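## Task

Pick up the small foam block sitting on the desk and set it down on the counter that stands behind the shelving. The stacked cartons must not be disturbed; any other obstacle may be moved aside. Only if the carton stacks close off every route to the counter, put the foam block on the top of the coffee table instead, and the coffee table must be standing upright at the end. The robot must not tip over or finish leaning. The block must stay in its final place by itself, not because the robot is still holding it.

## Robot and tools

Robot: a Hello Robot Stretch 4 with one arm. It has an omni-wheel base, a lift that slides up a mast, a telescoping arm reaching forward, a wrist with yaw, pitch and roll, and a two-finger gripper. It stands about 1.6 m tall; the base rim lies within 0.23 m of the base origin. Cameras: head_camera, head_left_camera, head_right_camera (all on the head) and wrist_camera (on the gripper). Loose objects may occasionally get nudged by the scene.

Frames: the base frame has its origin on the floor below the base centre, x forward, y to the left, z up. hand_pose (a point between the open fingertips) is reported in this frame and may be slightly wrong. The odometry frame is where the base started in the scene; heading is positive to the left, in -3.142..3.142.

execute_actions: argument actions is a list holding one action or none (empty list = just report state and images). Argument cameras optionally picks which images come back (names above, or "all"; [] gives none; omitted gives all). An action may contain:
- base: exactly one key, an offset from where the base last measured itself, not a pose. translate_m: metres straight ahead (negative = back), -2..2. strafe_m: metres sideways, left positive, -2..2. rotate_rad: turn in place, counter-clockwise (left) positive, -3.2..3.2.
- joints: absolute targets by name (one dict, not a list): lift_m 0..1.2 m; arm_m 0..0.55 m extension; wrist_yaw_rad -1.134..4.276 (0 points forward, positive left, 3.14 folded back, above 3.4 the arm may interfere); wrist_pitch_rad -1.117..4.259 (0 level, 1.57 pointing down); wrist_roll_rad -1.117..4.259 (0 fingers side by side level; positive turns clockwise viewed from behind); gripper_m -0.038..0.141 m, the fingertip gap (negative squeezes the tips together). Targets past a range get clipped and reported; unknown keys or other bad values reject the whole call with no motion.
- pace: "slow", "default", "fast" or "max" (base up to 0.1/0.3/0.4/0.6 m/s and 1/2/3/4 rad/s; slower when the lift is above 0.2).
- contact_limits: {"arm_m": x}, x from 0 (gentlest) to 0.75 (firmest), default 0.5; how much force the arm motion may apply before halting.
- end_of_arm: "enable_torque" alone, to revive wrist or gripper motors that shut off.
Motions in one action start together. A joint or base left out may still be driving toward an older target. A convenient first move to unfold the wrist: lift_m 0.4 with wrist_yaw_rad 0.

wait: seconds 0..10; nothing new is commanded, then the same report comes back.
zoom_image: camera name and region [x0, y0, x1, y1] in pixels of that camera's latest full image, top-left origin, at most 504x504.
read_manual: section "licences" only; returns licence text, moves nothing.
finished_scene: scene number (1 or 2); ends that scene for good once the last command has been held, and reports success and the next task. Finish only when the item rests on its own.

Result lines: base_status and joint_status tell how each motion ended: "done" (for the base, wheels turned the commanded amount even if slipping), "off_target", "contact_stop_at_<key>" (hit something; lift, arm or wheels may go slack), "limit_stop_at_<name>" (e.g. own_body for self-collision, tilt above 6 degrees), "time_out", "torque_fault" (wrist motor went limp; send enable_torque). After a stop in a call, later motion calls in the same reply are skipped. on_its_own lists things not commanded by the call; "held at" gives the held target. joint_positions gives joint values. lidar_m: 12 distances in metres, 30-degree sectors counter-clockwise from straight ahead (4th left, 7th behind, 10th right); "-" means nothing seen or closer than 0.25 m; it misses glass, thin legs and much behind. wrist_depth_mm: 7x7 grid of median depths, 100..2000 mm, rows from top left. base_odometry counts wheel turns only; if turned_by_wheels and turned_by_imu disagree by over about 0.1 rad, the base likely slipped or bumped something. base_tilt in degrees (forward, right positive). motor_effort: percent of each motor's max, peak in brackets; a gripper_m effort change suggests a firm grip, and a steady wrist_pitch effort away from 0 suggests a load. The pictures line names the returned images in order. Camera calibration intrinsics and extrinsics are given per camera and are only approximate.

Gripping: command gripper_m below the object's width; the reading itself does not prove a hold, so check effort and images. If fingertips jam on a surface, raise the lift.

Avoid: dropping or slamming the item, hard shoves, knocking over the cartons or the coffee table, and tipping the robot (do not drive or turn carrying over 1 kg with arm_m above 0.2, and avoid strong pushes with the gripper held high). Rolling the wrist while pitched up can trigger self-collision stops. Fewer, shorter motions are better.

Each tool is called after "Request:" as name([rows], argument=value, ...), one row to a line, values as JSON.

## Session

Request:
execute_actions(actions=[])

Scene clock: 0.00 s.
base_odometry: x=+0.000 y=+0.000 heading=+0.000 (m, m, rad; odometry frame)
turned_by_wheels: +0.000 (rad since the last result)
turned_by_imu: +0.000 (rad since the last result)
base_tilt: forward=+0.3 right=+0.0 (deg)
lidar_m: 0.67 1.04 1.61 1.51 1.16 1.11 1.22 1.75 2.02 1.25 0.62 0.60
base_status: not commanded
joint_positions: lift_m=+0.265 arm_m=+0.002 wrist_yaw_rad=+3.196 wrist_pitch_rad=-0.013 wrist_roll_rad=+0.007 gripper_m=+0.057
joint_status: not commanded
motor_effort: lift_m=+18 arm_m=-1 wrist_yaw_rad=+1 wrist_pitch_rad=-8 wrist_roll_rad=-2 gripper_m=-3 wheel_0=+0 wheel_1=+0 wheel_2=+0 (%)
hand_pose: x=-0.1199 y=+0.0716 z=+0.4468 quat_wxyz=(-0.027, +0.007, +0.004, +1.000) (m; base frame)
wrist_depth_mm: - 135 135 1756 1430 1160 1025 / - - 134 1576 1397 1397 1308 / - 108 133 1499 1499 1537 1366 / - 118 138 1499 1397 1499 1336 / 135 136 1808 1708 1430 1430 1308 / 878 1983 224 1537 227 1118 1008 / 640 1160 1098 1182 1098 1060 991
pictures: head_camera, head_left_camera, head_right_camera, wrist_camera
Images, in order (width x height): head_camera 420x560, head_left_camera 420x672, head_right_camera 420x672, wrist_camera 616x392.

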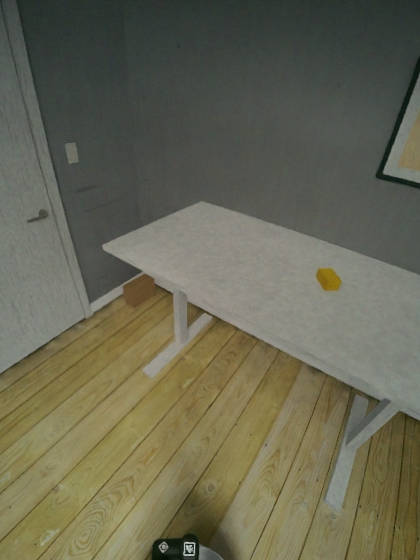

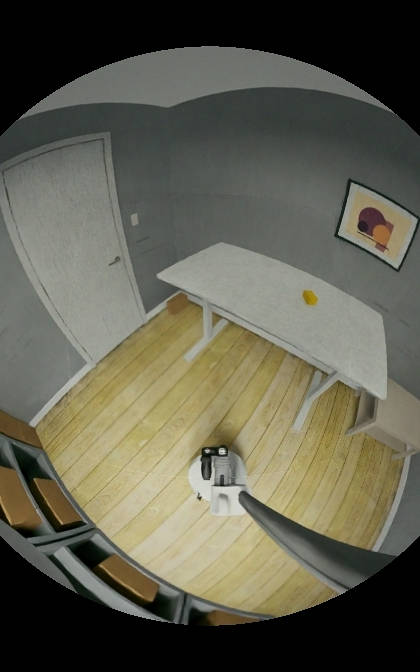

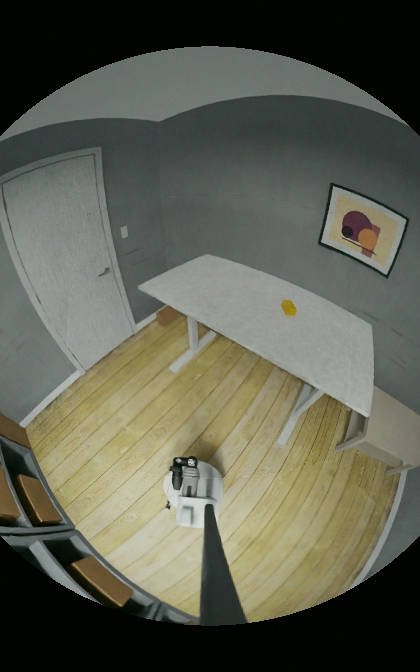

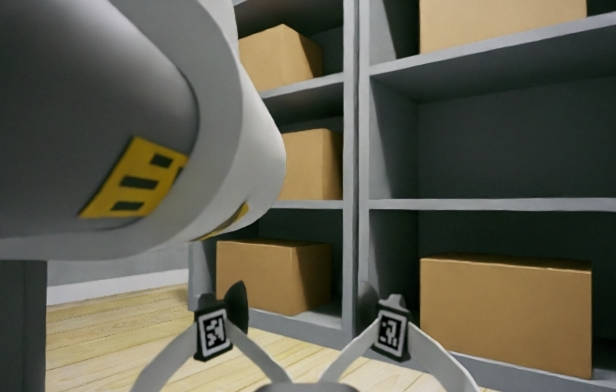

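Request:
execute_actions([
  {"base":{"rotate_rad":-0.52},"joints":{"lift_m":0.72,"wrist_yaw_rad":0,"gripper_m":0.14},"pace":"fast"},
])

Request:
execute_actions([
  {"base":{"translate_m":0.25},"joints":{"arm_m":0.4,"wrist_pitch_rad":0.3},"pace":"fast"},
], cameras=["head_camera","wrist_camera"])

Scene clock: 7.27 s.
base_odometry: x=+0.000 y=+0.000 heading=-0.520 (m, m, rad; odometry frame)
turned_by_wheels: -0.520 (rad since the last result)
turned_by_imu: -0.512 (rad since the last result)
base_tilt: forward=+0.4 right=-0.1 (deg)
lidar_m: 0.61 0.68 1.02 1.61 1.51 1.13 1.12 1.21 1.75 2.03 1.25 0.67
base_status: done
joint_positions: lift_m=+0.720 arm_m=+0.002 wrist_yaw_rad=+0.001 wrist_pitch_rad=-0.013 wrist_roll_rad=+0.007 gripper_m=+0.140
joint_status: all done
motor_effort: lift_m=+20(22) arm_m=-1(0) wrist_yaw_rad=-1(5) wrist_pitch_rad=-5(8) wrist_roll_rad=+1(0) gripper_m=-3(8) wheel_0=-1(9) wheel_1=-2(7) wheel_2=-2(8) (%)
hand_pose: x=+0.4615 y=-0.0873 z=+0.9019 quat_wxyz=(+1.000, +0.003, -0.007, +0.000) (m; base frame)
wrist_depth_mm: 1281 1281 1255 1205 1182 1182 1182 / 1281 1281 1255 1229 1205 1182 1182 / 1281 1255 1229 1229 1229 1205 1182 / 1281 1255 1229 1205 1205 1182 1160 / 1281 1255 1229 1205 1205 723 1182 / 1255 211 1229 1205 1205 723 1160 / 1281 1229 1229 157 1182 715 1160
pictures: head_camera, head_left_camera, head_right_camera, wrist_camera
camera_calibration (this result's frames):
wrist_camera: T_world_to_cam=[[-0.00647623, -0.999972, 0.00383904, -0.0877576], [0.0540399, -0.00418349, -0.99853, 0.944388], [0.998518, -0.00625925, 0.0540654, -0.288705], [0, 0, 0, 1]] pos_world=[0.236674, -0.0856113, 0.958946]
Images, in order (width x height): head_camera 420x560, head_left_camera 420x672, head_right_camera 420x672, wrist_camera 616x392.

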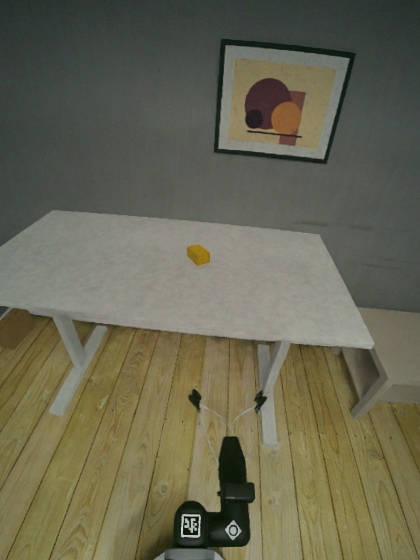

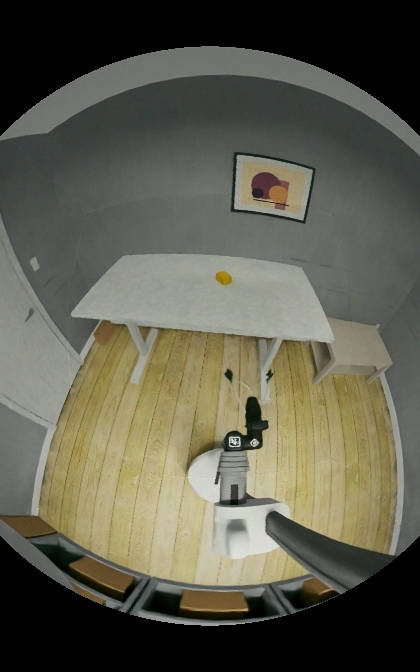

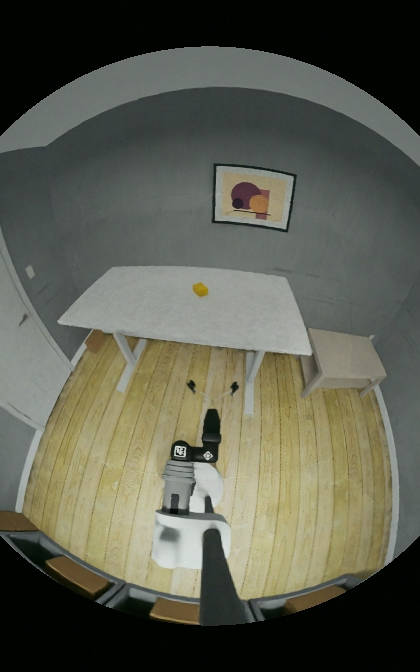

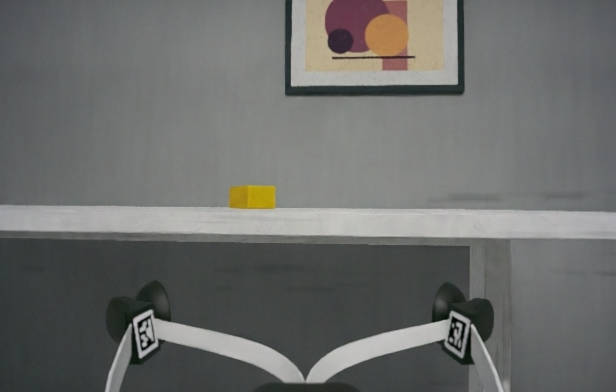

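Scene clock: 9.20 s.
base_odometry: x=+0.217 y=-0.124 heading=-0.521 (m, m, rad; odometry frame)
turned_by_wheels: +0.000 (rad since the last result)
turned_by_imu: +0.062 (rad since the last result)
base_tilt: forward=+0.3 right=+0.0 (deg)
lidar_m: 0.40 0.43 0.70 1.56 1.72 1.38 1.34 1.51 2.12 1.62 0.50 0.41
base_status: done
joint_positions: lift_m=+0.720 arm_m=+0.156 wrist_yaw_rad=-0.010 wrist_pitch_rad=+0.284 wrist_roll_rad=+0.007 gripper_m=+0.140
joint_status: arm_m contact_stop (moved +0.154 of +0.398); the others done
on_its_own: arm_m is slack since a contact_stop (your +0.400 is given up); wrist_yaw_rad is at rest, and its effort (+28) is outside its rest range (-13 to +13)
motor_effort: lift_m=+16(21) arm_m=+0(28) wrist_yaw_rad=+28(100) wrist_pitch_rad=+13(72) wrist_roll_rad=+0(14) gripper_m=+4(1) wheel_0=+3(10) wheel_1=+2(10) wheel_2=-9(18) (%)
hand_pose: x=+0.6026 y=-0.0901 z=+0.8175 quat_wxyz=(+0.990, +0.004, +0.142, -0.005) (m; base frame)
wrist_depth_mm: - - - - - - - / - - - - - - - / - - - - - - - / - - - - - - - / - - - - - - - / - - - - - - - / - - - - - - -
pictures: head_camera, wrist_camera
camera_calibration (this result's frames):
wrist_camera: T_world_to_cam=[[-0.0153609, -0.999866, 0.00570742, -0.0855407], [-0.241295, -0.0018325, -0.97045, 1.00767], [0.97033, -0.0162841, -0.241235, -0.167648], [0, 0, 0, 1]] pos_world=[0.404506, -0.0864127, 0.93794]
Images, in order (width x height): head_camera 420x560, wrist_camera 616x392.

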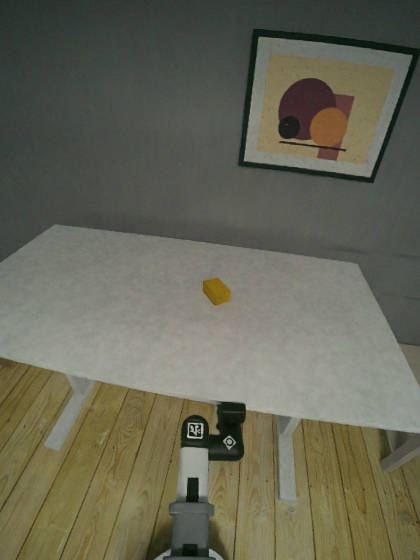

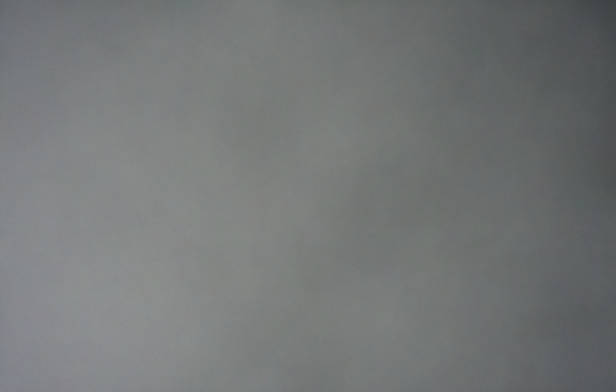

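Request:
execute_actions([
  {"base":{"translate_m":-0.12},"joints":{"arm_m":0}},
], cameras=[])

Request:
execute_actions([
  {"base":{"strafe_m":0.04},"joints":{"lift_m":0.93},"pace":"fast"},
], cameras=[])

Request:
execute_actions([
  {"joints":{"arm_m":0.33}},
], cameras=["head_camera","wrist_camera"])

Scene clock: 14.10 s.
base_odometry: x=+0.113 y=-0.064 heading=-0.521 (m, m, rad; odometry frame)
turned_by_wheels: +0.000 (rad since the last result)
turned_by_imu: +0.000 (rad since the last result)
base_tilt: forward=+0.3 right=-0.1 (deg)
lidar_m: 0.50 0.56 0.94 1.58 1.56 1.26 1.23 1.37 2.12 1.91 0.66 0.51
base_status: done
joint_positions: lift_m=+0.720 arm_m=+0.003 wrist_yaw_rad=+0.000 wrist_pitch_rad=+0.291 wrist_roll_rad=+0.007 gripper_m=+0.140
joint_status: all done
joint sent to its limit — the command would take arm_m past its lower limit, so that joint was sent only as far as its limit.
motor_effort: lift_m=+16(16) arm_m=-5(7) wrist_yaw_rad=+0(26) wrist_pitch_rad=-5(10) wrist_roll_rad=+0(0) gripper_m=-2(2) wheel_0=-2(5) wheel_1=-2(6) wheel_2=-1(9) (%)
hand_pose: x=+0.4502 y=-0.0874 z=+0.8157 quat_wxyz=(+0.989, +0.003, +0.145, -0.001) (m; base frame)
wrist_depth_mm: 1118 1078 1060 1008 991 976 931 / 296 285 276 267 260 254 249 / 1205 1160 1138 1078 1078 1042 591 / 1255 1229 1182 1138 1118 1078 603 / 1308 1255 1229 1182 1160 1118 634 / 1366 211 1281 1229 1182 1138 683 / 1308 1308 1229 157 1229 723 1138
pictures: none
No camera images: the call's "cameras" was empty. Leave "cameras" out to get every camera's image.

Scene clock: 15.67 s.
base_odometry: x=+0.132 y=-0.030 heading=-0.521 (m, m, rad; odometry frame)
turned_by_wheels: +0.000 (rad since the last result)
turned_by_imu: +0.000 (rad since the last result)
base_tilt: forward=+0.2 right=+0.0 (deg)
lidar_m: 0.52 0.57 0.91 1.53 1.58 1.24 1.23 1.35 2.12 1.94 0.68 0.52
base_status: done
joint_positions: lift_m=+0.930 arm_m=+0.003 wrist_yaw_rad=+0.000 wrist_pitch_rad=+0.291 wrist_roll_rad=+0.007 gripper_m=+0.140
joint_status: all done
motor_effort: lift_m=+20(21) arm_m=-6(6) wrist_yaw_rad=+1(1) wrist_pitch_rad=-7(5) wrist_roll_rad=-1(1) gripper_m=-3(0) wheel_0=+3(11) wheel_1=-1(10) wheel_2=+0(0) (%)
hand_pose: x=+0.4502 y=-0.0874 z=+1.0253 quat_wxyz=(+0.989, +0.003, +0.145, -0.001) (m; base frame)
wrist_depth_mm: 1098 1078 1060 1025 991 960 946 / 1160 1118 1098 1060 1025 1008 976 / 1182 1160 1138 1098 1060 1042 1025 / 683 691 699 661 715 723 732 / 455 462 469 469 477 477 480 / 368 211 351 351 355 324 357 / 1430 1397 1366 157 1255 307 309
pictures: none
No camera images: the call's "cameras" was empty. Leave "cameras" out to get every camera's image.

Scene clock: 17.77 s.
base_odometry: x=+0.132 y=-0.030 heading=-0.521 (m, m, rad; odometry frame)
turned_by_wheels: +0.000 (rad since the last result)
turned_by_imu: +0.000 (rad since the last result)
base_tilt: forward=+0.4 right=-0.1 (deg)
lidar_m: 0.51 0.55 0.91 1.54 1.56 1.24 1.25 1.36 2.15 1.91 0.68 0.52
base_status: not commanded
joint_positions: lift_m=+0.930 arm_m=+0.329 wrist_yaw_rad=+0.000 wrist_pitch_rad=+0.291 wrist_roll_rad=+0.007 gripper_m=+0.140
joint_status: all done
motor_effort: lift_m=+20(20) arm_m=+6(6) wrist_yaw_rad=+0(1) wrist_pitch_rad=-8(6) wrist_roll_rad=-2(0) gripper_m=-1(1) wheel_0=+3(2) wheel_1=-1(1) wheel_2=+0(0) (%)
hand_pose: x=+0.7763 y=-0.0874 z=+1.0253 quat_wxyz=(+0.989, +0.003, +0.145, +0.000) (m; base frame)
wrist_depth_mm: 778 759 732 723 699 683 668 / 820 788 768 750 723 707 683 / 854 820 788 778 750 723 715 / 676 683 691 699 707 732 723 / 449 459 462 370 469 473 477 / 342 211 347 336 351 320 353 / 272 264 257 157 270 259 281
pictures: head_camera, wrist_camera
camera_calibration (this result's frames):
wrist_camera: T_world_to_cam=[[-0.00545542, -0.999969, 0.00574368, -0.0890672], [-0.247602, -0.00421413, -0.968853, 1.25435], [0.968846, -0.00670765, -0.247571, -0.277468], [0, 0, 0, 1]] pos_world=[0.578918, -0.0856396, 1.1471]
Images, in order (width x height): head_camera 420x560, wrist_camera 616x392.

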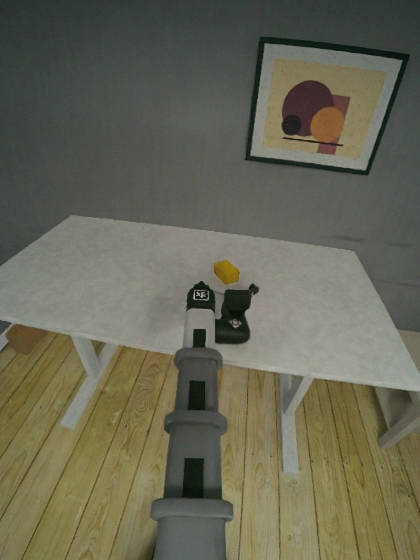

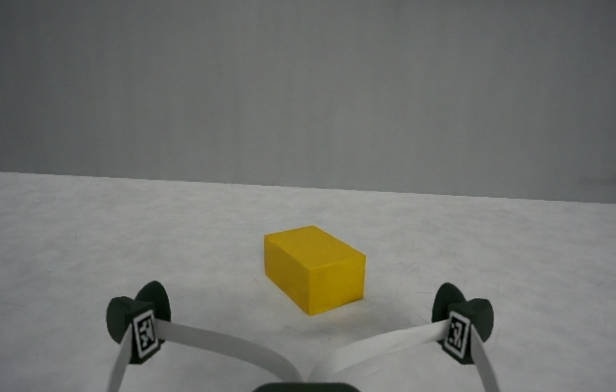

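Request:
execute_actions([
  {"joints":{"arm_m":0.495,"lift_m":0.897}},
], cameras=["head_camera","wrist_camera"])

Scene clock: 21.63 s.
base_odometry: x=+0.132 y=-0.030 heading=-0.521 (m, m, rad; odometry frame)
turned_by_wheels: +0.000 (rad since the last result)
turned_by_imu: +0.000 (rad since the last result)
base_tilt: forward=+0.4 right=-0.1 (deg)
lidar_m: 0.51 0.60 0.91 1.53 1.56 1.24 1.23 1.35 2.16 1.92 0.66 0.53
base_status: not commanded
joint_positions: lift_m=+0.897 arm_m=+0.494 wrist_yaw_rad=+0.000 wrist_pitch_rad=+0.291 wrist_roll_rad=+0.007 gripper_m=+0.140
joint_status: all done
motor_effort: lift_m=+16(19) arm_m=+5(4) wrist_yaw_rad=+0(1) wrist_pitch_rad=-7(7) wrist_roll_rad=+0(1) gripper_m=-1(0) wheel_0=+2(2) wheel_1=-1(1) wheel_2=+0(0) (%)
hand_pose: x=+0.9413 y=-0.0874 z=+0.9927 quat_wxyz=(+0.989, +0.003, +0.145, +0.000) (m; base frame)
wrist_depth_mm: 615 597 580 564 549 535 521 / 640 621 609 585 574 554 539 / 676 647 627 609 597 574 559 / 559 564 569 580 603 591 580 / 375 379 382 387 389 392 394 / 282 211 274 209 277 266 293 / 226 219 213 157 179 216 233
pictures: head_camera, wrist_camera
camera_calibration (this result's frames):
wrist_camera: T_world_to_cam=[[-0.00548531, -0.999968, 0.00574363, -0.0879597], [-0.247614, -0.00420661, -0.96885, 1.26359], [0.968843, -0.00673664, -0.247583, -0.445398], [0, 0, 0, 1]] pos_world=[0.743919, -0.085642, 1.11446]
Images, in order (width x height): head_camera 420x560, wrist_camera 616x392.

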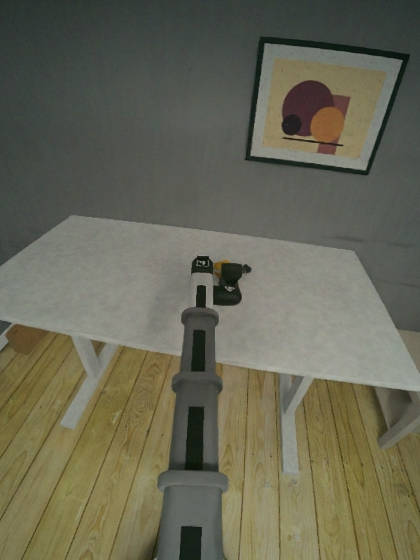

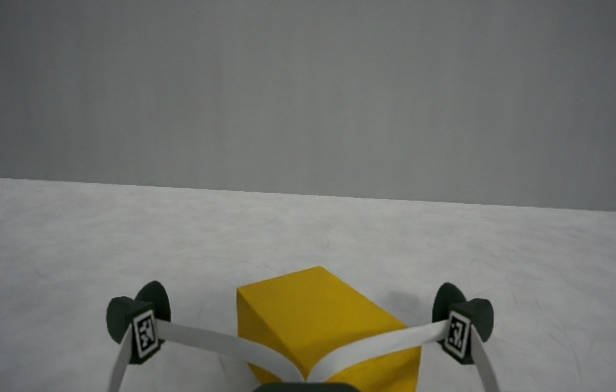

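Request:
execute_actions([
  {"joints":{"arm_m":0.465,"lift_m":0.878}},
], cameras=["wrist_camera"])

Request:
execute_actions([
  {"joints":{"gripper_m":0.01}},
], cameras=["wrist_camera"])

Request:
execute_actions([
  {"joints":{"lift_m":0.95}},
], cameras=["wrist_camera"])

Scene clock: 25.33 s.
base_odometry: x=+0.132 y=-0.030 heading=-0.521 (m, m, rad; odometry frame)
turned_by_wheels: +0.000 (rad since the last result)
turned_by_imu: +0.000 (rad since the last result)
base_tilt: forward=+0.3 right=-0.1 (deg)
lidar_m: 0.52 0.57 0.88 1.55 1.59 1.25 1.24 1.37 2.15 1.93 0.66 0.50
base_status: not commanded
joint_positions: lift_m=+0.878 arm_m=+0.466 wrist_yaw_rad=+0.000 wrist_pitch_rad=+0.289 wrist_roll_rad=+0.007 gripper_m=+0.140
joint_status: all done
motor_effort: lift_m=+15(15) arm_m=-6(6) wrist_yaw_rad=-1(1) wrist_pitch_rad=+1(7) wrist_roll_rad=+0(0) gripper_m=-2(3) wheel_0=+2(2) wheel_1=-1(1) wheel_2=+0(0) (%)
hand_pose: x=+0.9136 y=-0.0873 z=+0.9744 quat_wxyz=(+0.990, +0.003, +0.144, +0.000) (m; base frame)
wrist_depth_mm: 640 621 609 585 574 559 549 / 668 647 627 615 597 580 569 / 699 676 661 640 615 603 585 / 504 508 508 521 530 535 544 / 338 340 342 236 349 351 355 / 253 209 256 197 202 237 262 / 202 195 191 158 199 200 208
pictures: wrist_camera
camera_calibration (this result's frames):
wrist_camera: T_world_to_cam=[[-0.00515029, -0.99997, 0.00585029, -0.0883302], [-0.24541, -0.00440753, -0.969409, 1.23752], [0.969406, -0.00642846, -0.24538, -0.425726], [0, 0, 0, 1]] pos_world=[0.715947, -0.0856098, 1.09572]
Images, in order (width x height): wrist_camera 616x392.

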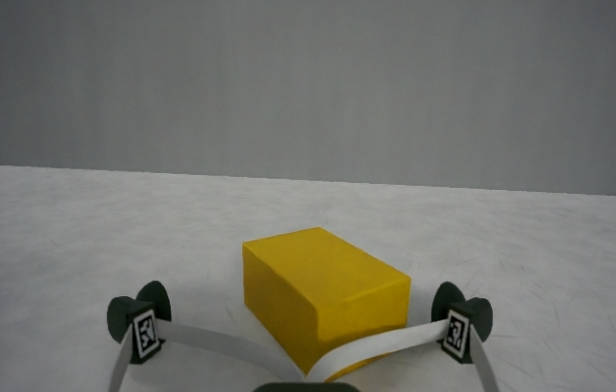

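Scene clock: 27.60 s.
base_odometry: x=+0.132 y=-0.030 heading=-0.521 (m, m, rad; odometry frame)
turned_by_wheels: +0.000 (rad since the last result)
turned_by_imu: +0.000 (rad since the last result)
base_tilt: forward=+0.3 right=-0.1 (deg)
lidar_m: 0.49 0.56 0.92 1.56 1.56 1.26 1.24 1.36 2.13 1.91 0.67 0.53
base_status: not commanded
joint_positions: lift_m=+0.878 arm_m=+0.466 wrist_yaw_rad=+0.000 wrist_pitch_rad=+0.290 wrist_roll_rad=+0.007 gripper_m=+0.011
joint_status: all done
motor_effort: lift_m=+15(15) arm_m=-5(7) wrist_yaw_rad=+0(3) wrist_pitch_rad=-6(6) wrist_roll_rad=-3(0) gripper_m=-27(24) wheel_0=+2(2) wheel_1=-1(1) wheel_2=+0(0) (%)
hand_pose: x=+0.9133 y=-0.0875 z=+0.9739 quat_wxyz=(+0.989, +0.003, +0.145, -0.001) (m; base frame)
wrist_depth_mm: 647 627 609 591 569 559 549 / 668 654 627 615 597 580 569 / 691 683 654 634 615 597 585 / 492 496 504 512 521 525 530 / 332 336 317 230 343 347 347 / 249 252 200 182 192 258 258 / 200 165 182 186 190 163 206
pictures: wrist_camera
camera_calibration (this result's frames):
wrist_camera: T_world_to_cam=[[-0.00563914, -0.999967, 0.00588325, -0.088054], [-0.247085, -0.00430757, -0.968984, 1.23808], [0.968978, -0.00691789, -0.247052, -0.423597], [0, 0, 0, 1]] pos_world=[0.715871, -0.0856483, 1.09555]
Images, in order (width x height): wrist_camera 616x392.

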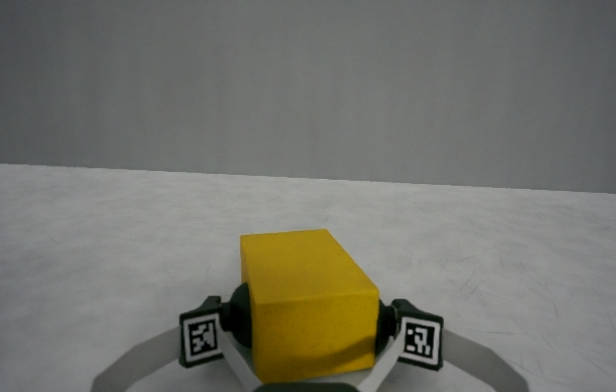

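Scene clock: 28.87 s.
base_odometry: x=+0.132 y=-0.030 heading=-0.521 (m, m, rad; odometry frame)
turned_by_wheels: +0.000 (rad since the last result)
turned_by_imu: +0.000 (rad since the last result)
base_tilt: forward=+0.4 right=-0.2 (deg)
lidar_m: 0.53 0.58 0.90 1.54 1.57 1.26 1.22 1.33 2.13 1.91 0.67 0.52
base_status: not commanded
joint_positions: lift_m=+0.950 arm_m=+0.466 wrist_yaw_rad=+0.000 wrist_pitch_rad=+0.291 wrist_roll_rad=+0.007 gripper_m=+0.011
joint_status: all done
motor_effort: lift_m=+21(22) arm_m=-6(5) wrist_yaw_rad=+0(0) wrist_pitch_rad=-8(9) wrist_roll_rad=+1(1) gripper_m=-24(26) wheel_0=+2(2) wheel_1=-1(1) wheel_2=+0(0) (%)
hand_pose: x=+0.9132 y=-0.0875 z=+1.0452 quat_wxyz=(+0.989, +0.003, +0.145, -0.001) (m; base frame)
wrist_depth_mm: 647 627 609 591 574 564 549 / 668 654 634 615 597 580 569 / 699 676 661 640 621 603 585 / 707 707 683 661 647 627 609 / 500 504 477 232 517 517 521 / 375 379 200 182 192 387 389 / 301 165 182 186 192 163 309
pictures: wrist_camera
camera_calibration (this result's frames):
wrist_camera: T_world_to_cam=[[-0.00563489, -0.999967, 0.00588731, -0.0884821], [-0.247788, -0.00430754, -0.968805, 1.30764], [0.968798, -0.00691791, -0.247756, -0.405015], [0, 0, 0, 1]] pos_world=[0.715898, -0.0856483, 1.16703]
Images, in order (width x height): wrist_camera 616x392.

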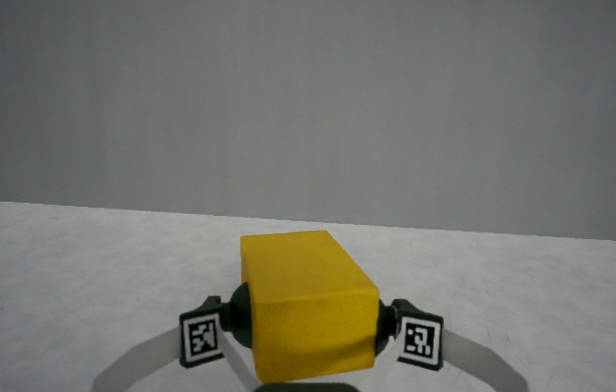

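Request:
execute_actions([
  {"joints":{"arm_m":0.005},"base":{"rotate_rad":-2.6}},
])

Scene clock: 32.63 s.
base_odometry: x=+0.133 y=-0.030 heading=-3.120 (m, m, rad; odometry frame)
turned_by_wheels: -2.600 (rad since the last result)
turned_by_imu: -2.557 (rad since the last result)
base_tilt: forward=+0.4 right=-0.1 (deg)
lidar_m: 1.35 2.12 1.90 0.68 0.52 0.51 0.60 0.94 1.54 1.52 1.23 1.22
base_status: done
joint_positions: lift_m=+0.950 arm_m=+0.006 wrist_yaw_rad=+0.000 wrist_pitch_rad=+0.291 wrist_roll_rad=+0.007 gripper_m=+0.011
joint_status: all done
motor_effort: lift_m=+20(20) arm_m=-6(6) wrist_yaw_rad=+2(1) wrist_pitch_rad=-7(8) wrist_roll_rad=-1(0) gripper_m=-24(24) wheel_0=+2(7) wheel_1=+3(5) wheel_2=+0(7) (%)
hand_pose: x=+0.4532 y=-0.0875 z=+1.0451 quat_wxyz=(+0.989, +0.003, +0.145, -0.001) (m; base frame)
wrist_depth_mm: 1708 - 1576 1661 1060 1229 1118 / 1756 - 1499 1366 1118 931 831 / 1808 - 1708 1464 1118 976 854 / 1863 - 1808 1464 1229 1397 1229 / 1863 - 1756 231 1281 1430 1255 / 1921 - 200 182 192 1160 1138 / 1618 166 182 186 192 164 1008
pictures: head_camera, head_left_camera, head_right_camera, wrist_camera
camera_calibration (this result's frames):
wrist_camera: T_world_to_cam=[[-0.00580282, -0.999966, 0.00589576, -0.0910541], [-0.24819, -0.00427118, -0.968702, 1.19364], [0.968694, -0.00708447, -0.248156, 0.0411075], [0, 0, 0, 1]] pos_world=[0.255899, -0.0856615, 1.16702]
Images, in order (width x height): head_camera 420x560, head_left_camera 420x672, head_right_camera 420x672, wrist_camera 616x392.

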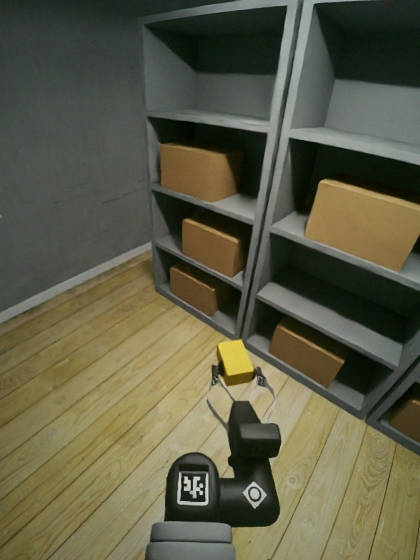

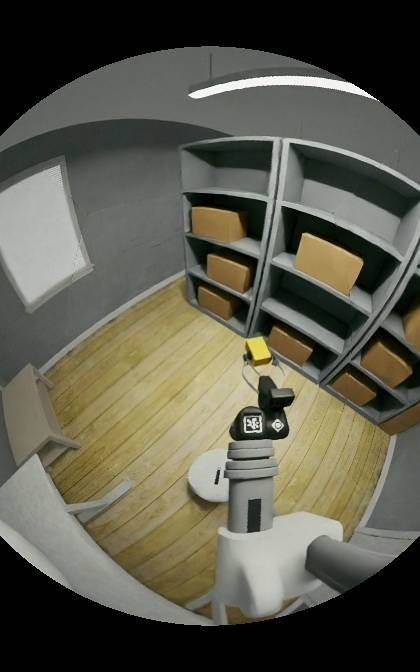

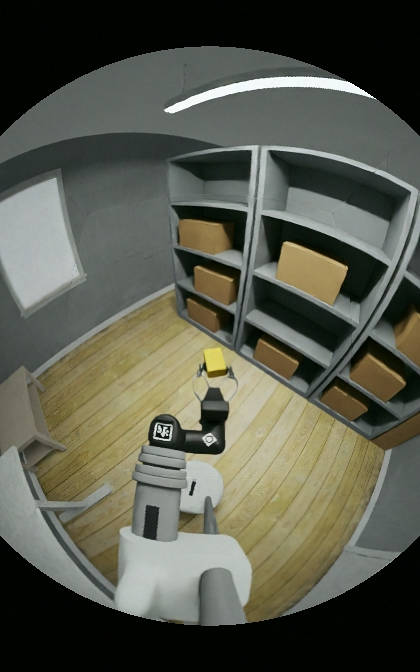

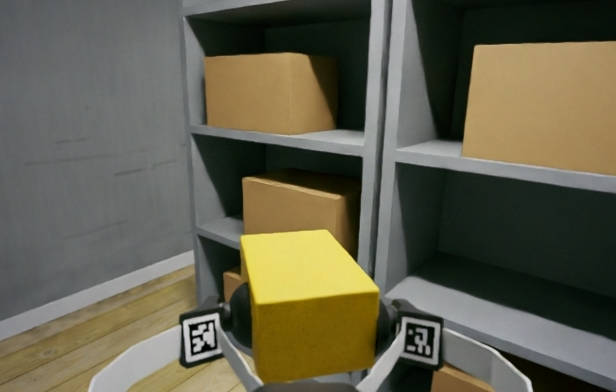

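Request:
execute_actions([
  {"base":{"rotate_rad":0.72}},
], cameras=[])

Request:
execute_actions([
  {"base":{"translate_m":1.45},"pace":"fast"},
], cameras=[])

Request:
execute_actions([
  {"base":{"rotate_rad":-1.3}},
], cameras=["head_camera","head_left_camera"])

Scene clock: 38.90 s.
base_odometry: x=+0.133 y=-0.030 heading=-2.401 (m, m, rad; odometry frame)
turned_by_wheels: +0.720 (rad since the last result)
turned_by_imu: +0.708 (rad since the last result)
base_tilt: forward=+0.3 right=-0.1 (deg)
lidar_m: 2.10 1.31 0.58 0.53 0.52 0.67 1.55 1.59 1.39 1.22 1.23 1.52
base_status: done
joint_positions: lift_m=+0.950 arm_m=+0.006 wrist_yaw_rad=+0.000 wrist_pitch_rad=+0.291 wrist_roll_rad=+0.007 gripper_m=+0.011
joint_status: not commanded
motor_effort: lift_m=+20(20) arm_m=-5(5) wrist_yaw_rad=+0(0) wrist_pitch_rad=-8(6) wrist_roll_rad=+0(1) gripper_m=-26(26) wheel_0=-2(7) wheel_1=-3(8) wheel_2=-1(6) (%)
hand_pose: x=+0.4532 y=-0.0874 z=+1.0451 quat_wxyz=(+0.989, +0.003, +0.145, -0.001) (m; base frame)
wrist_depth_mm: 1618 1661 1756 1808 1921 1921 1366 / 1708 1708 1808 1921 1921 - 1397 / 1756 1756 1863 1983 - - 1430 / 1808 1921 1983 - - - 1537 / 1863 1983 - 231 - - 1576 / 1983 1983 200 182 192 - 1499 / 1618 165 182 186 192 164 1397
pictures: none
No camera images: the call's "cameras" was empty. Leave "cameras" out to get every camera's image.

Scene clock: 44.27 s.
base_odometry: x=-0.937 y=-1.008 heading=-2.401 (m, m, rad; odometry frame)
turned_by_wheels: +0.000 (rad since the last result)
turned_by_imu: -0.005 (rad since the last result)
base_tilt: forward=+0.3 right=-0.2 (deg)
lidar_m: 0.67 0.68 0.83 0.99 1.00 1.17 3.00 1.76 1.09 0.97 0.99 0.80
base_status: done
joint_positions: lift_m=+0.950 arm_m=+0.006 wrist_yaw_rad=+0.000 wrist_pitch_rad=+0.291 wrist_roll_rad=+0.007 gripper_m=+0.011
joint_status: not commanded
motor_effort: lift_m=+20(20) arm_m=-5(5) wrist_yaw_rad=+0(0) wrist_pitch_rad=-8(9) wrist_roll_rad=+1(0) gripper_m=-24(28) wheel_0=+1(7) wheel_1=+1(8) wheel_2=+0(10) (%)
hand_pose: x=+0.4532 y=-0.0874 z=+1.0451 quat_wxyz=(+0.989, +0.003, +0.145, +0.000) (m; base frame)
wrist_depth_mm: 418 433 445 473 492 517 535 / 430 449 459 492 512 539 559 / 452 462 480 512 535 559 580 / 466 480 496 535 554 585 615 / 484 500 517 231 585 609 647 / 500 525 200 182 192 640 683 / 508 166 181 186 193 163 715
pictures: none
No camera images: the call's "cameras" was empty. Leave "cameras" out to get every camera's image.

Scene clock: 46.27 s.
base_odometry: x=-0.937 y=-1.008 heading=+2.583 (m, m, rad; odometry frame)
turned_by_wheels: -1.300 (rad since the last result)
turned_by_imu: -1.278 (rad since the last result)
base_tilt: forward=+0.3 right=+0.0 (deg)
lidar_m: 0.96 0.95 0.67 0.67 0.71 1.00 0.99 1.08 1.24 2.97 1.30 1.00
base_status: done
joint_positions: lift_m=+0.950 arm_m=+0.006 wrist_yaw_rad=+0.000 wrist_pitch_rad=+0.291 wrist_roll_rad=+0.007 gripper_m=+0.011
joint_status: not commanded
motor_effort: lift_m=+20(20) arm_m=-5(6) wrist_yaw_rad=+0(0) wrist_pitch_rad=-9(8) wrist_roll_rad=+1(0) gripper_m=-28(26) wheel_0=+3(6) wheel_1=+0(9) wheel_2=+1(6) (%)
hand_pose: x=+0.4532 y=-0.0874 z=+1.0452 quat_wxyz=(+0.989, +0.003, +0.145, +0.000) (m; base frame)
wrist_depth_mm: 1060 1499 - 1078 1078 1060 1042 / 1060 1499 - 778 723 715 1042 / 1078 1499 - 798 750 741 1042 / 1078 1537 - 1025 1229 759 831 / 1098 1537 - 231 1008 891 891 / 1118 1576 200 182 191 831 820 / 1098 165 182 186 193 164 854
pictures: head_camera, head_left_camera
Images, in order (width x height): head_camera 420x560, head_left_camera 420x672.

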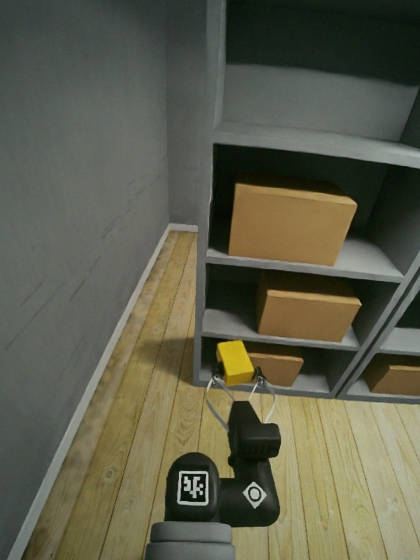

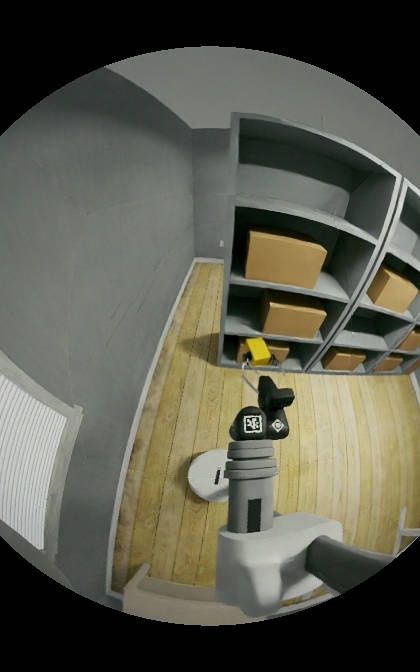

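Request:
execute_actions([
  {"base":{"rotate_rad":-0.055}},
], cameras=[])

Request:
execute_actions([
  {"base":{"strafe_m":0.37}},
], cameras=[])

Request:
execute_actions([
  {"base":{"translate_m":0.7}},
], cameras=["head_camera","head_left_camera","head_right_camera"])

Scene clock: 50.13 s.
base_odometry: x=-0.937 y=-1.008 heading=+2.528 (m, m, rad; odometry frame)
turned_by_wheels: -0.055 (rad since the last result)
turned_by_imu: -0.054 (rad since the last result)
base_tilt: forward=+0.3 right=-0.1 (deg)
lidar_m: 0.97 0.99 0.73 0.66 0.72 1.03 0.99 1.04 1.16 2.98 1.37 1.00
base_status: done
joint_positions: lift_m=+0.950 arm_m=+0.006 wrist_yaw_rad=+0.000 wrist_pitch_rad=+0.291 wrist_roll_rad=+0.007 gripper_m=+0.011
joint_status: not commanded
motor_effort: lift_m=+20(20) arm_m=-5(5) wrist_yaw_rad=+0(0) wrist_pitch_rad=-7(6) wrist_roll_rad=+0(1) gripper_m=-28(25) wheel_0=+2(6) wheel_1=+2(4) wheel_2=+1(5) (%)
hand_pose: x=+0.4532 y=-0.0874 z=+1.0452 quat_wxyz=(+0.989, +0.003, +0.145, +0.000) (m; base frame)
wrist_depth_mm: 1182 1661 960 1098 1078 1078 1060 / 1160 1708 991 750 732 732 1060 / 1182 1708 1008 768 759 759 1025 / 1182 1756 1060 1255 1098 1229 831 / 1182 1708 - 231 946 904 931 / 1205 1756 200 182 192 854 878 / 1205 166 182 186 193 163 878
pictures: none
No camera images: the call's "cameras" was empty. Leave "cameras" out to get every camera's image.

Scene clock: 52.70 s.
base_odometry: x=-1.150 y=-1.311 heading=+2.528 (m, m, rad; odometry frame)
turned_by_wheels: +0.000 (rad since the last result)
turned_by_imu: +0.001 (rad since the last result)
base_tilt: forward=+0.2 right=-0.1 (deg)
lidar_m: 1.15 0.48 0.31 0.30 0.34 0.50 0.97 1.04 1.48 3.36 1.37 1.04
base_status: done
joint_positions: lift_m=+0.950 arm_m=+0.006 wrist_yaw_rad=+0.000 wrist_pitch_rad=+0.291 wrist_roll_rad=+0.007 gripper_m=+0.011
joint_status: not commanded
motor_effort: lift_m=+20(20) arm_m=-5(6) wrist_yaw_rad=+0(0) wrist_pitch_rad=-10(11) wrist_roll_rad=-1(0) gripper_m=-27(25) wheel_0=+0(8) wheel_1=+0(12) wheel_2=+0(0) (%)
hand_pose: x=+0.4532 y=-0.0874 z=+1.0452 quat_wxyz=(+0.989, +0.003, +0.145, +0.000) (m; base frame)
wrist_depth_mm: 634 917 1756 - 917 1078 1078 / 640 931 1808 - 904 750 741 / 647 931 1808 - 1025 778 768 / 647 960 1808 - 1025 1255 1255 / 647 946 1464 232 1255 1281 904 / 647 931 200 182 192 1078 878 / 654 166 182 186 193 163 891
pictures: none
No camera images: the call's "cameras" was empty. Leave "cameras" out to get every camera's image.

Scene clock: 56.50 s.
base_odometry: x=-1.723 y=-0.908 heading=+2.529 (m, m, rad; odometry frame)
turned_by_wheels: +0.000 (rad since the last result)
turned_by_imu: -0.003 (rad since the last result)
base_tilt: forward=+0.2 right=-0.1 (deg)
lidar_m: 1.19 0.45 0.33 0.30 0.35 0.50 1.43 1.78 2.25 1.09 0.42 0.37
base_status: done
joint_positions: lift_m=+0.950 arm_m=+0.006 wrist_yaw_rad=+0.000 wrist_pitch_rad=+0.291 wrist_roll_rad=+0.007 gripper_m=+0.011
joint_status: not commanded
motor_effort: lift_m=+20(20) arm_m=-5(5) wrist_yaw_rad=+0(0) wrist_pitch_rad=-9(8) wrist_roll_rad=-1(1) gripper_m=-29(25) wheel_0=+3(6) wheel_1=+0(8) wheel_2=+2(10) (%)
hand_pose: x=+0.4532 y=-0.0874 z=+1.0452 quat_wxyz=(+0.989, +0.003, +0.145, +0.000) (m; base frame)
wrist_depth_mm: 603 878 1661 - - - 334 / 615 878 1708 - - 477 325 / 609 891 1708 - - 473 324 / 615 904 1708 - - 469 322 / 615 891 1397 231 - 466 320 / 615 904 200 182 192 462 319 / 621 166 182 186 193 163 325
pictures: head_camera, head_left_camera, head_right_camera
Images, in order (width x height): head_camera 420x560, head_left_camera 420x672, head_right_camera 420x672.

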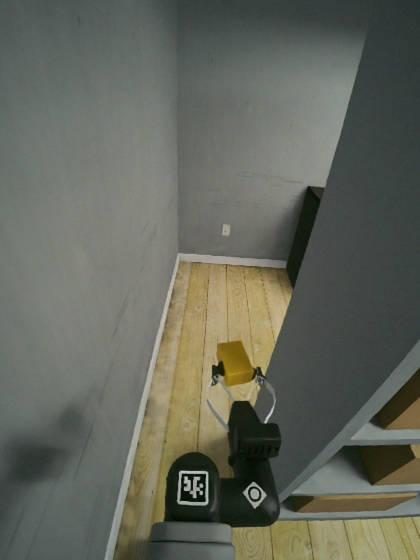

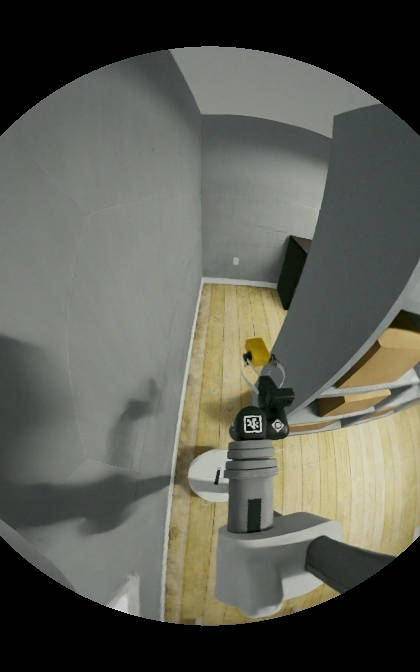

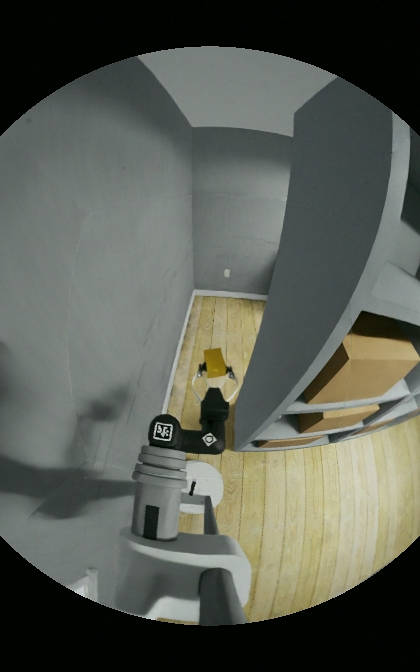

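Request:
execute_actions([
  {"base":{"translate_m":1.2}},
], cameras=[])

Request:
execute_actions([
  {"base":{"rotate_rad":-0.75}},
])

Scene clock: 63.13 s.
base_odometry: x=-2.705 y=-0.218 heading=+2.529 (m, m, rad; odometry frame)
turned_by_wheels: +0.000 (rad since the last result)
turned_by_imu: -0.005 (rad since the last result)
base_tilt: forward=+0.3 right=-0.1 (deg)
lidar_m: 1.06 0.41 0.29 0.28 0.31 0.43 1.40 0.52 0.60 1.82 1.07 1.28
base_status: done
joint_positions: lift_m=+0.950 arm_m=+0.006 wrist_yaw_rad=+0.000 wrist_pitch_rad=+0.291 wrist_roll_rad=+0.007 gripper_m=+0.011
joint_status: not commanded
motor_effort: lift_m=+20(20) arm_m=-5(5) wrist_yaw_rad=+0(0) wrist_pitch_rad=-8(9) wrist_roll_rad=+1(1) gripper_m=-27(23) wheel_0=+2(6) wheel_1=+0(4) wheel_2=+1(10) (%)
hand_pose: x=+0.4532 y=-0.0874 z=+1.0452 quat_wxyz=(+0.989, +0.003, +0.145, +0.000) (m; base frame)
wrist_depth_mm: 554 820 946 946 946 946 931 / 559 820 991 976 991 976 976 / 564 820 1025 1008 1025 1025 1025 / 564 831 1060 1078 1060 1060 1060 / 569 842 1118 232 1098 1098 1098 / 569 831 200 182 191 1160 1138 / 569 165 182 186 193 163 1182
pictures: none
No camera images: the call's "cameras" was empty. Leave "cameras" out to get every camera's image.

Scene clock: 64.73 s.
base_odometry: x=-2.705 y=-0.218 heading=+1.779 (m, m, rad; odometry frame)
turned_by_wheels: -0.750 (rad since the last result)
turned_by_imu: -0.737 (rad since the last result)
base_tilt: forward=+0.3 right=-0.1 (deg)
lidar_m: 1.07 1.24 0.53 0.30 0.27 0.27 0.33 0.66 0.57 0.51 0.95 1.21
base_status: done
joint_positions: lift_m=+0.950 arm_m=+0.006 wrist_yaw_rad=+0.000 wrist_pitch_rad=+0.291 wrist_roll_rad=+0.007 gripper_m=+0.011
joint_status: not commanded
motor_effort: lift_m=+19(19) arm_m=-5(5) wrist_yaw_rad=+1(1) wrist_pitch_rad=-7(9) wrist_roll_rad=+0(1) gripper_m=-27(26) wheel_0=+3(6) wheel_1=+1(4) wheel_2=+1(6) (%)
hand_pose: x=+0.4532 y=-0.0874 z=+1.0452 quat_wxyz=(+0.989, +0.003, +0.145, +0.000) (m; base frame)
wrist_depth_mm: 904 1042 1205 1430 1756 - - / 931 1078 1229 1499 1863 - - / 960 1098 1308 1537 1756 1983 - / 976 1118 1255 1025 1042 1336 - / 1025 1160 1308 231 1060 1499 - / 1042 1205 200 182 192 1576 - / 1078 166 182 186 193 163 1708
pictures: head_camera, head_left_camera, head_right_camera, wrist_camera
camera_calibration (this result's frames):
wrist_camera: T_world_to_cam=[[-0.00547405, -0.999968, 0.00589884, -0.0911163], [-0.248188, -0.00435576, -0.968702, 1.1937], [0.968696, -0.00676675, -0.248156, 0.0411546], [0, 0, 0, 1]] pos_world=[0.255897, -0.0856354, 1.16709]
Images, in order (width x height): head_camera 420x560, head_left_camera 420x672, head_right_camera 420x672, wrist_camera 616x392.

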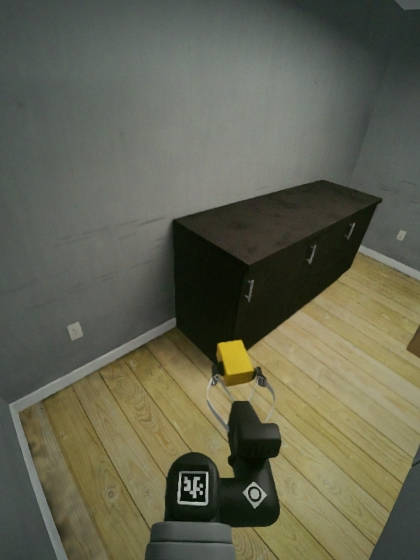

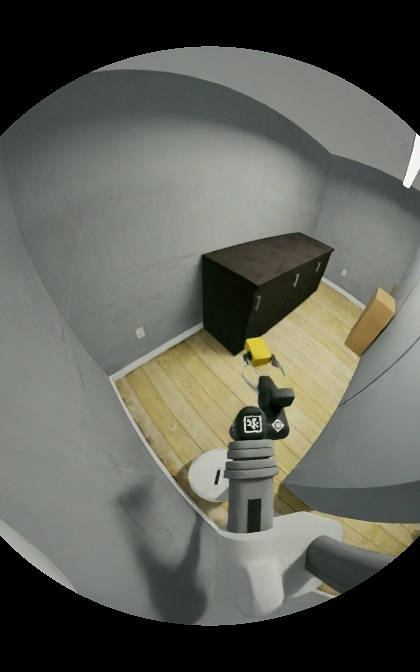

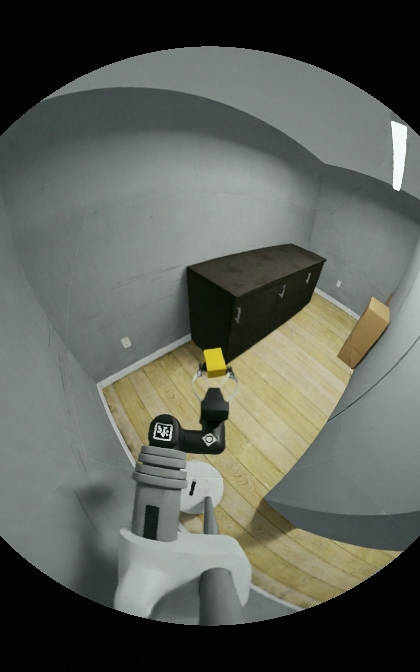

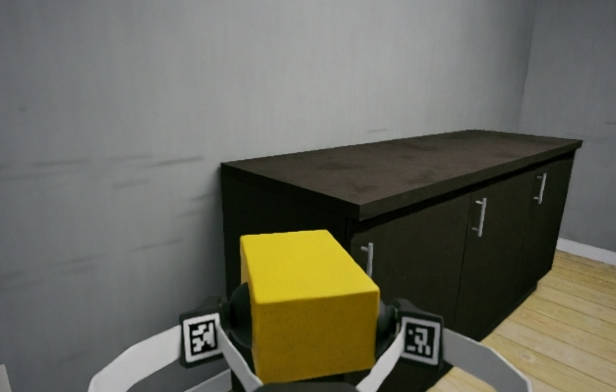

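Request:
execute_actions([
  {"base":{"translate_m":0.6},"joints":{"arm_m":0.5}},
], cameras=["head_camera","wrist_camera"])

Scene clock: 71.63 s.
base_odometry: x=-2.829 y=+0.369 heading=+1.780 (m, m, rad; odometry frame)
turned_by_wheels: +0.000 (rad since the last result)
turned_by_imu: -0.002 (rad since the last result)
base_tilt: forward=+0.3 right=-0.2 (deg)
lidar_m: 0.56 0.79 0.81 0.76 0.66 0.66 0.84 0.83 0.85 1.04 1.83 0.51
base_status: done
joint_positions: lift_m=+0.950 arm_m=+0.499 wrist_yaw_rad=+0.000 wrist_pitch_rad=+0.291 wrist_roll_rad=+0.007 gripper_m=+0.011
joint_status: all done
motor_effort: lift_m=+20(19) arm_m=+6(6) wrist_yaw_rad=+0(1) wrist_pitch_rad=-8(9) wrist_roll_rad=+0(0) gripper_m=-25(25) wheel_0=+2(7) wheel_1=+1(5) wheel_2=+1(10) (%)
hand_pose: x=+0.9463 y=-0.0874 z=+1.0452 quat_wxyz=(+0.989, +0.003, +0.145, +0.000) (m; base frame)
wrist_depth_mm: 260 294 342 407 504 654 917 / 267 304 353 424 525 699 1025 / 273 312 366 442 554 750 1118 / 283 324 382 459 585 778 946 / 290 332 379 231 580 615 621 / 298 340 200 182 192 462 462 / 306 166 182 185 193 163 368
pictures: head_camera, wrist_camera
camera_calibration (this result's frames):
wrist_camera: T_world_to_cam=[[-0.0053537, -0.999968, 0.00589812, -0.088497], [-0.24806, -0.00438582, -0.968735, 1.31602], [0.96873, -0.0066494, -0.248029, -0.436646], [0, 0, 0, 1]] pos_world=[0.748971, -0.0856258, 1.1671]
Images, in order (width x height): head_camera 420x560, wrist_camera 616x392.

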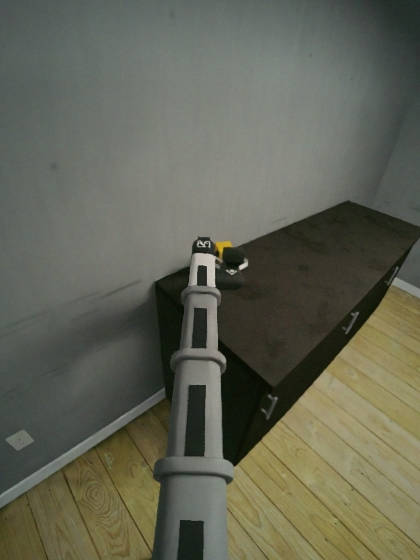

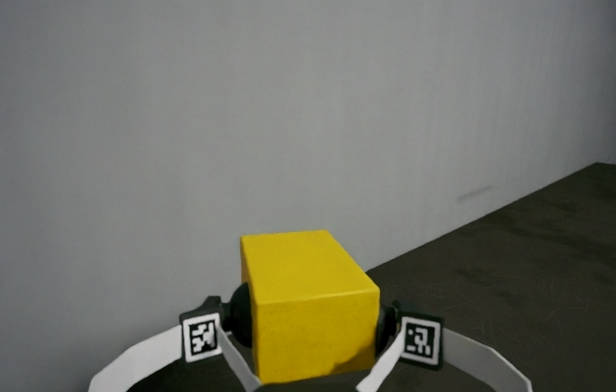

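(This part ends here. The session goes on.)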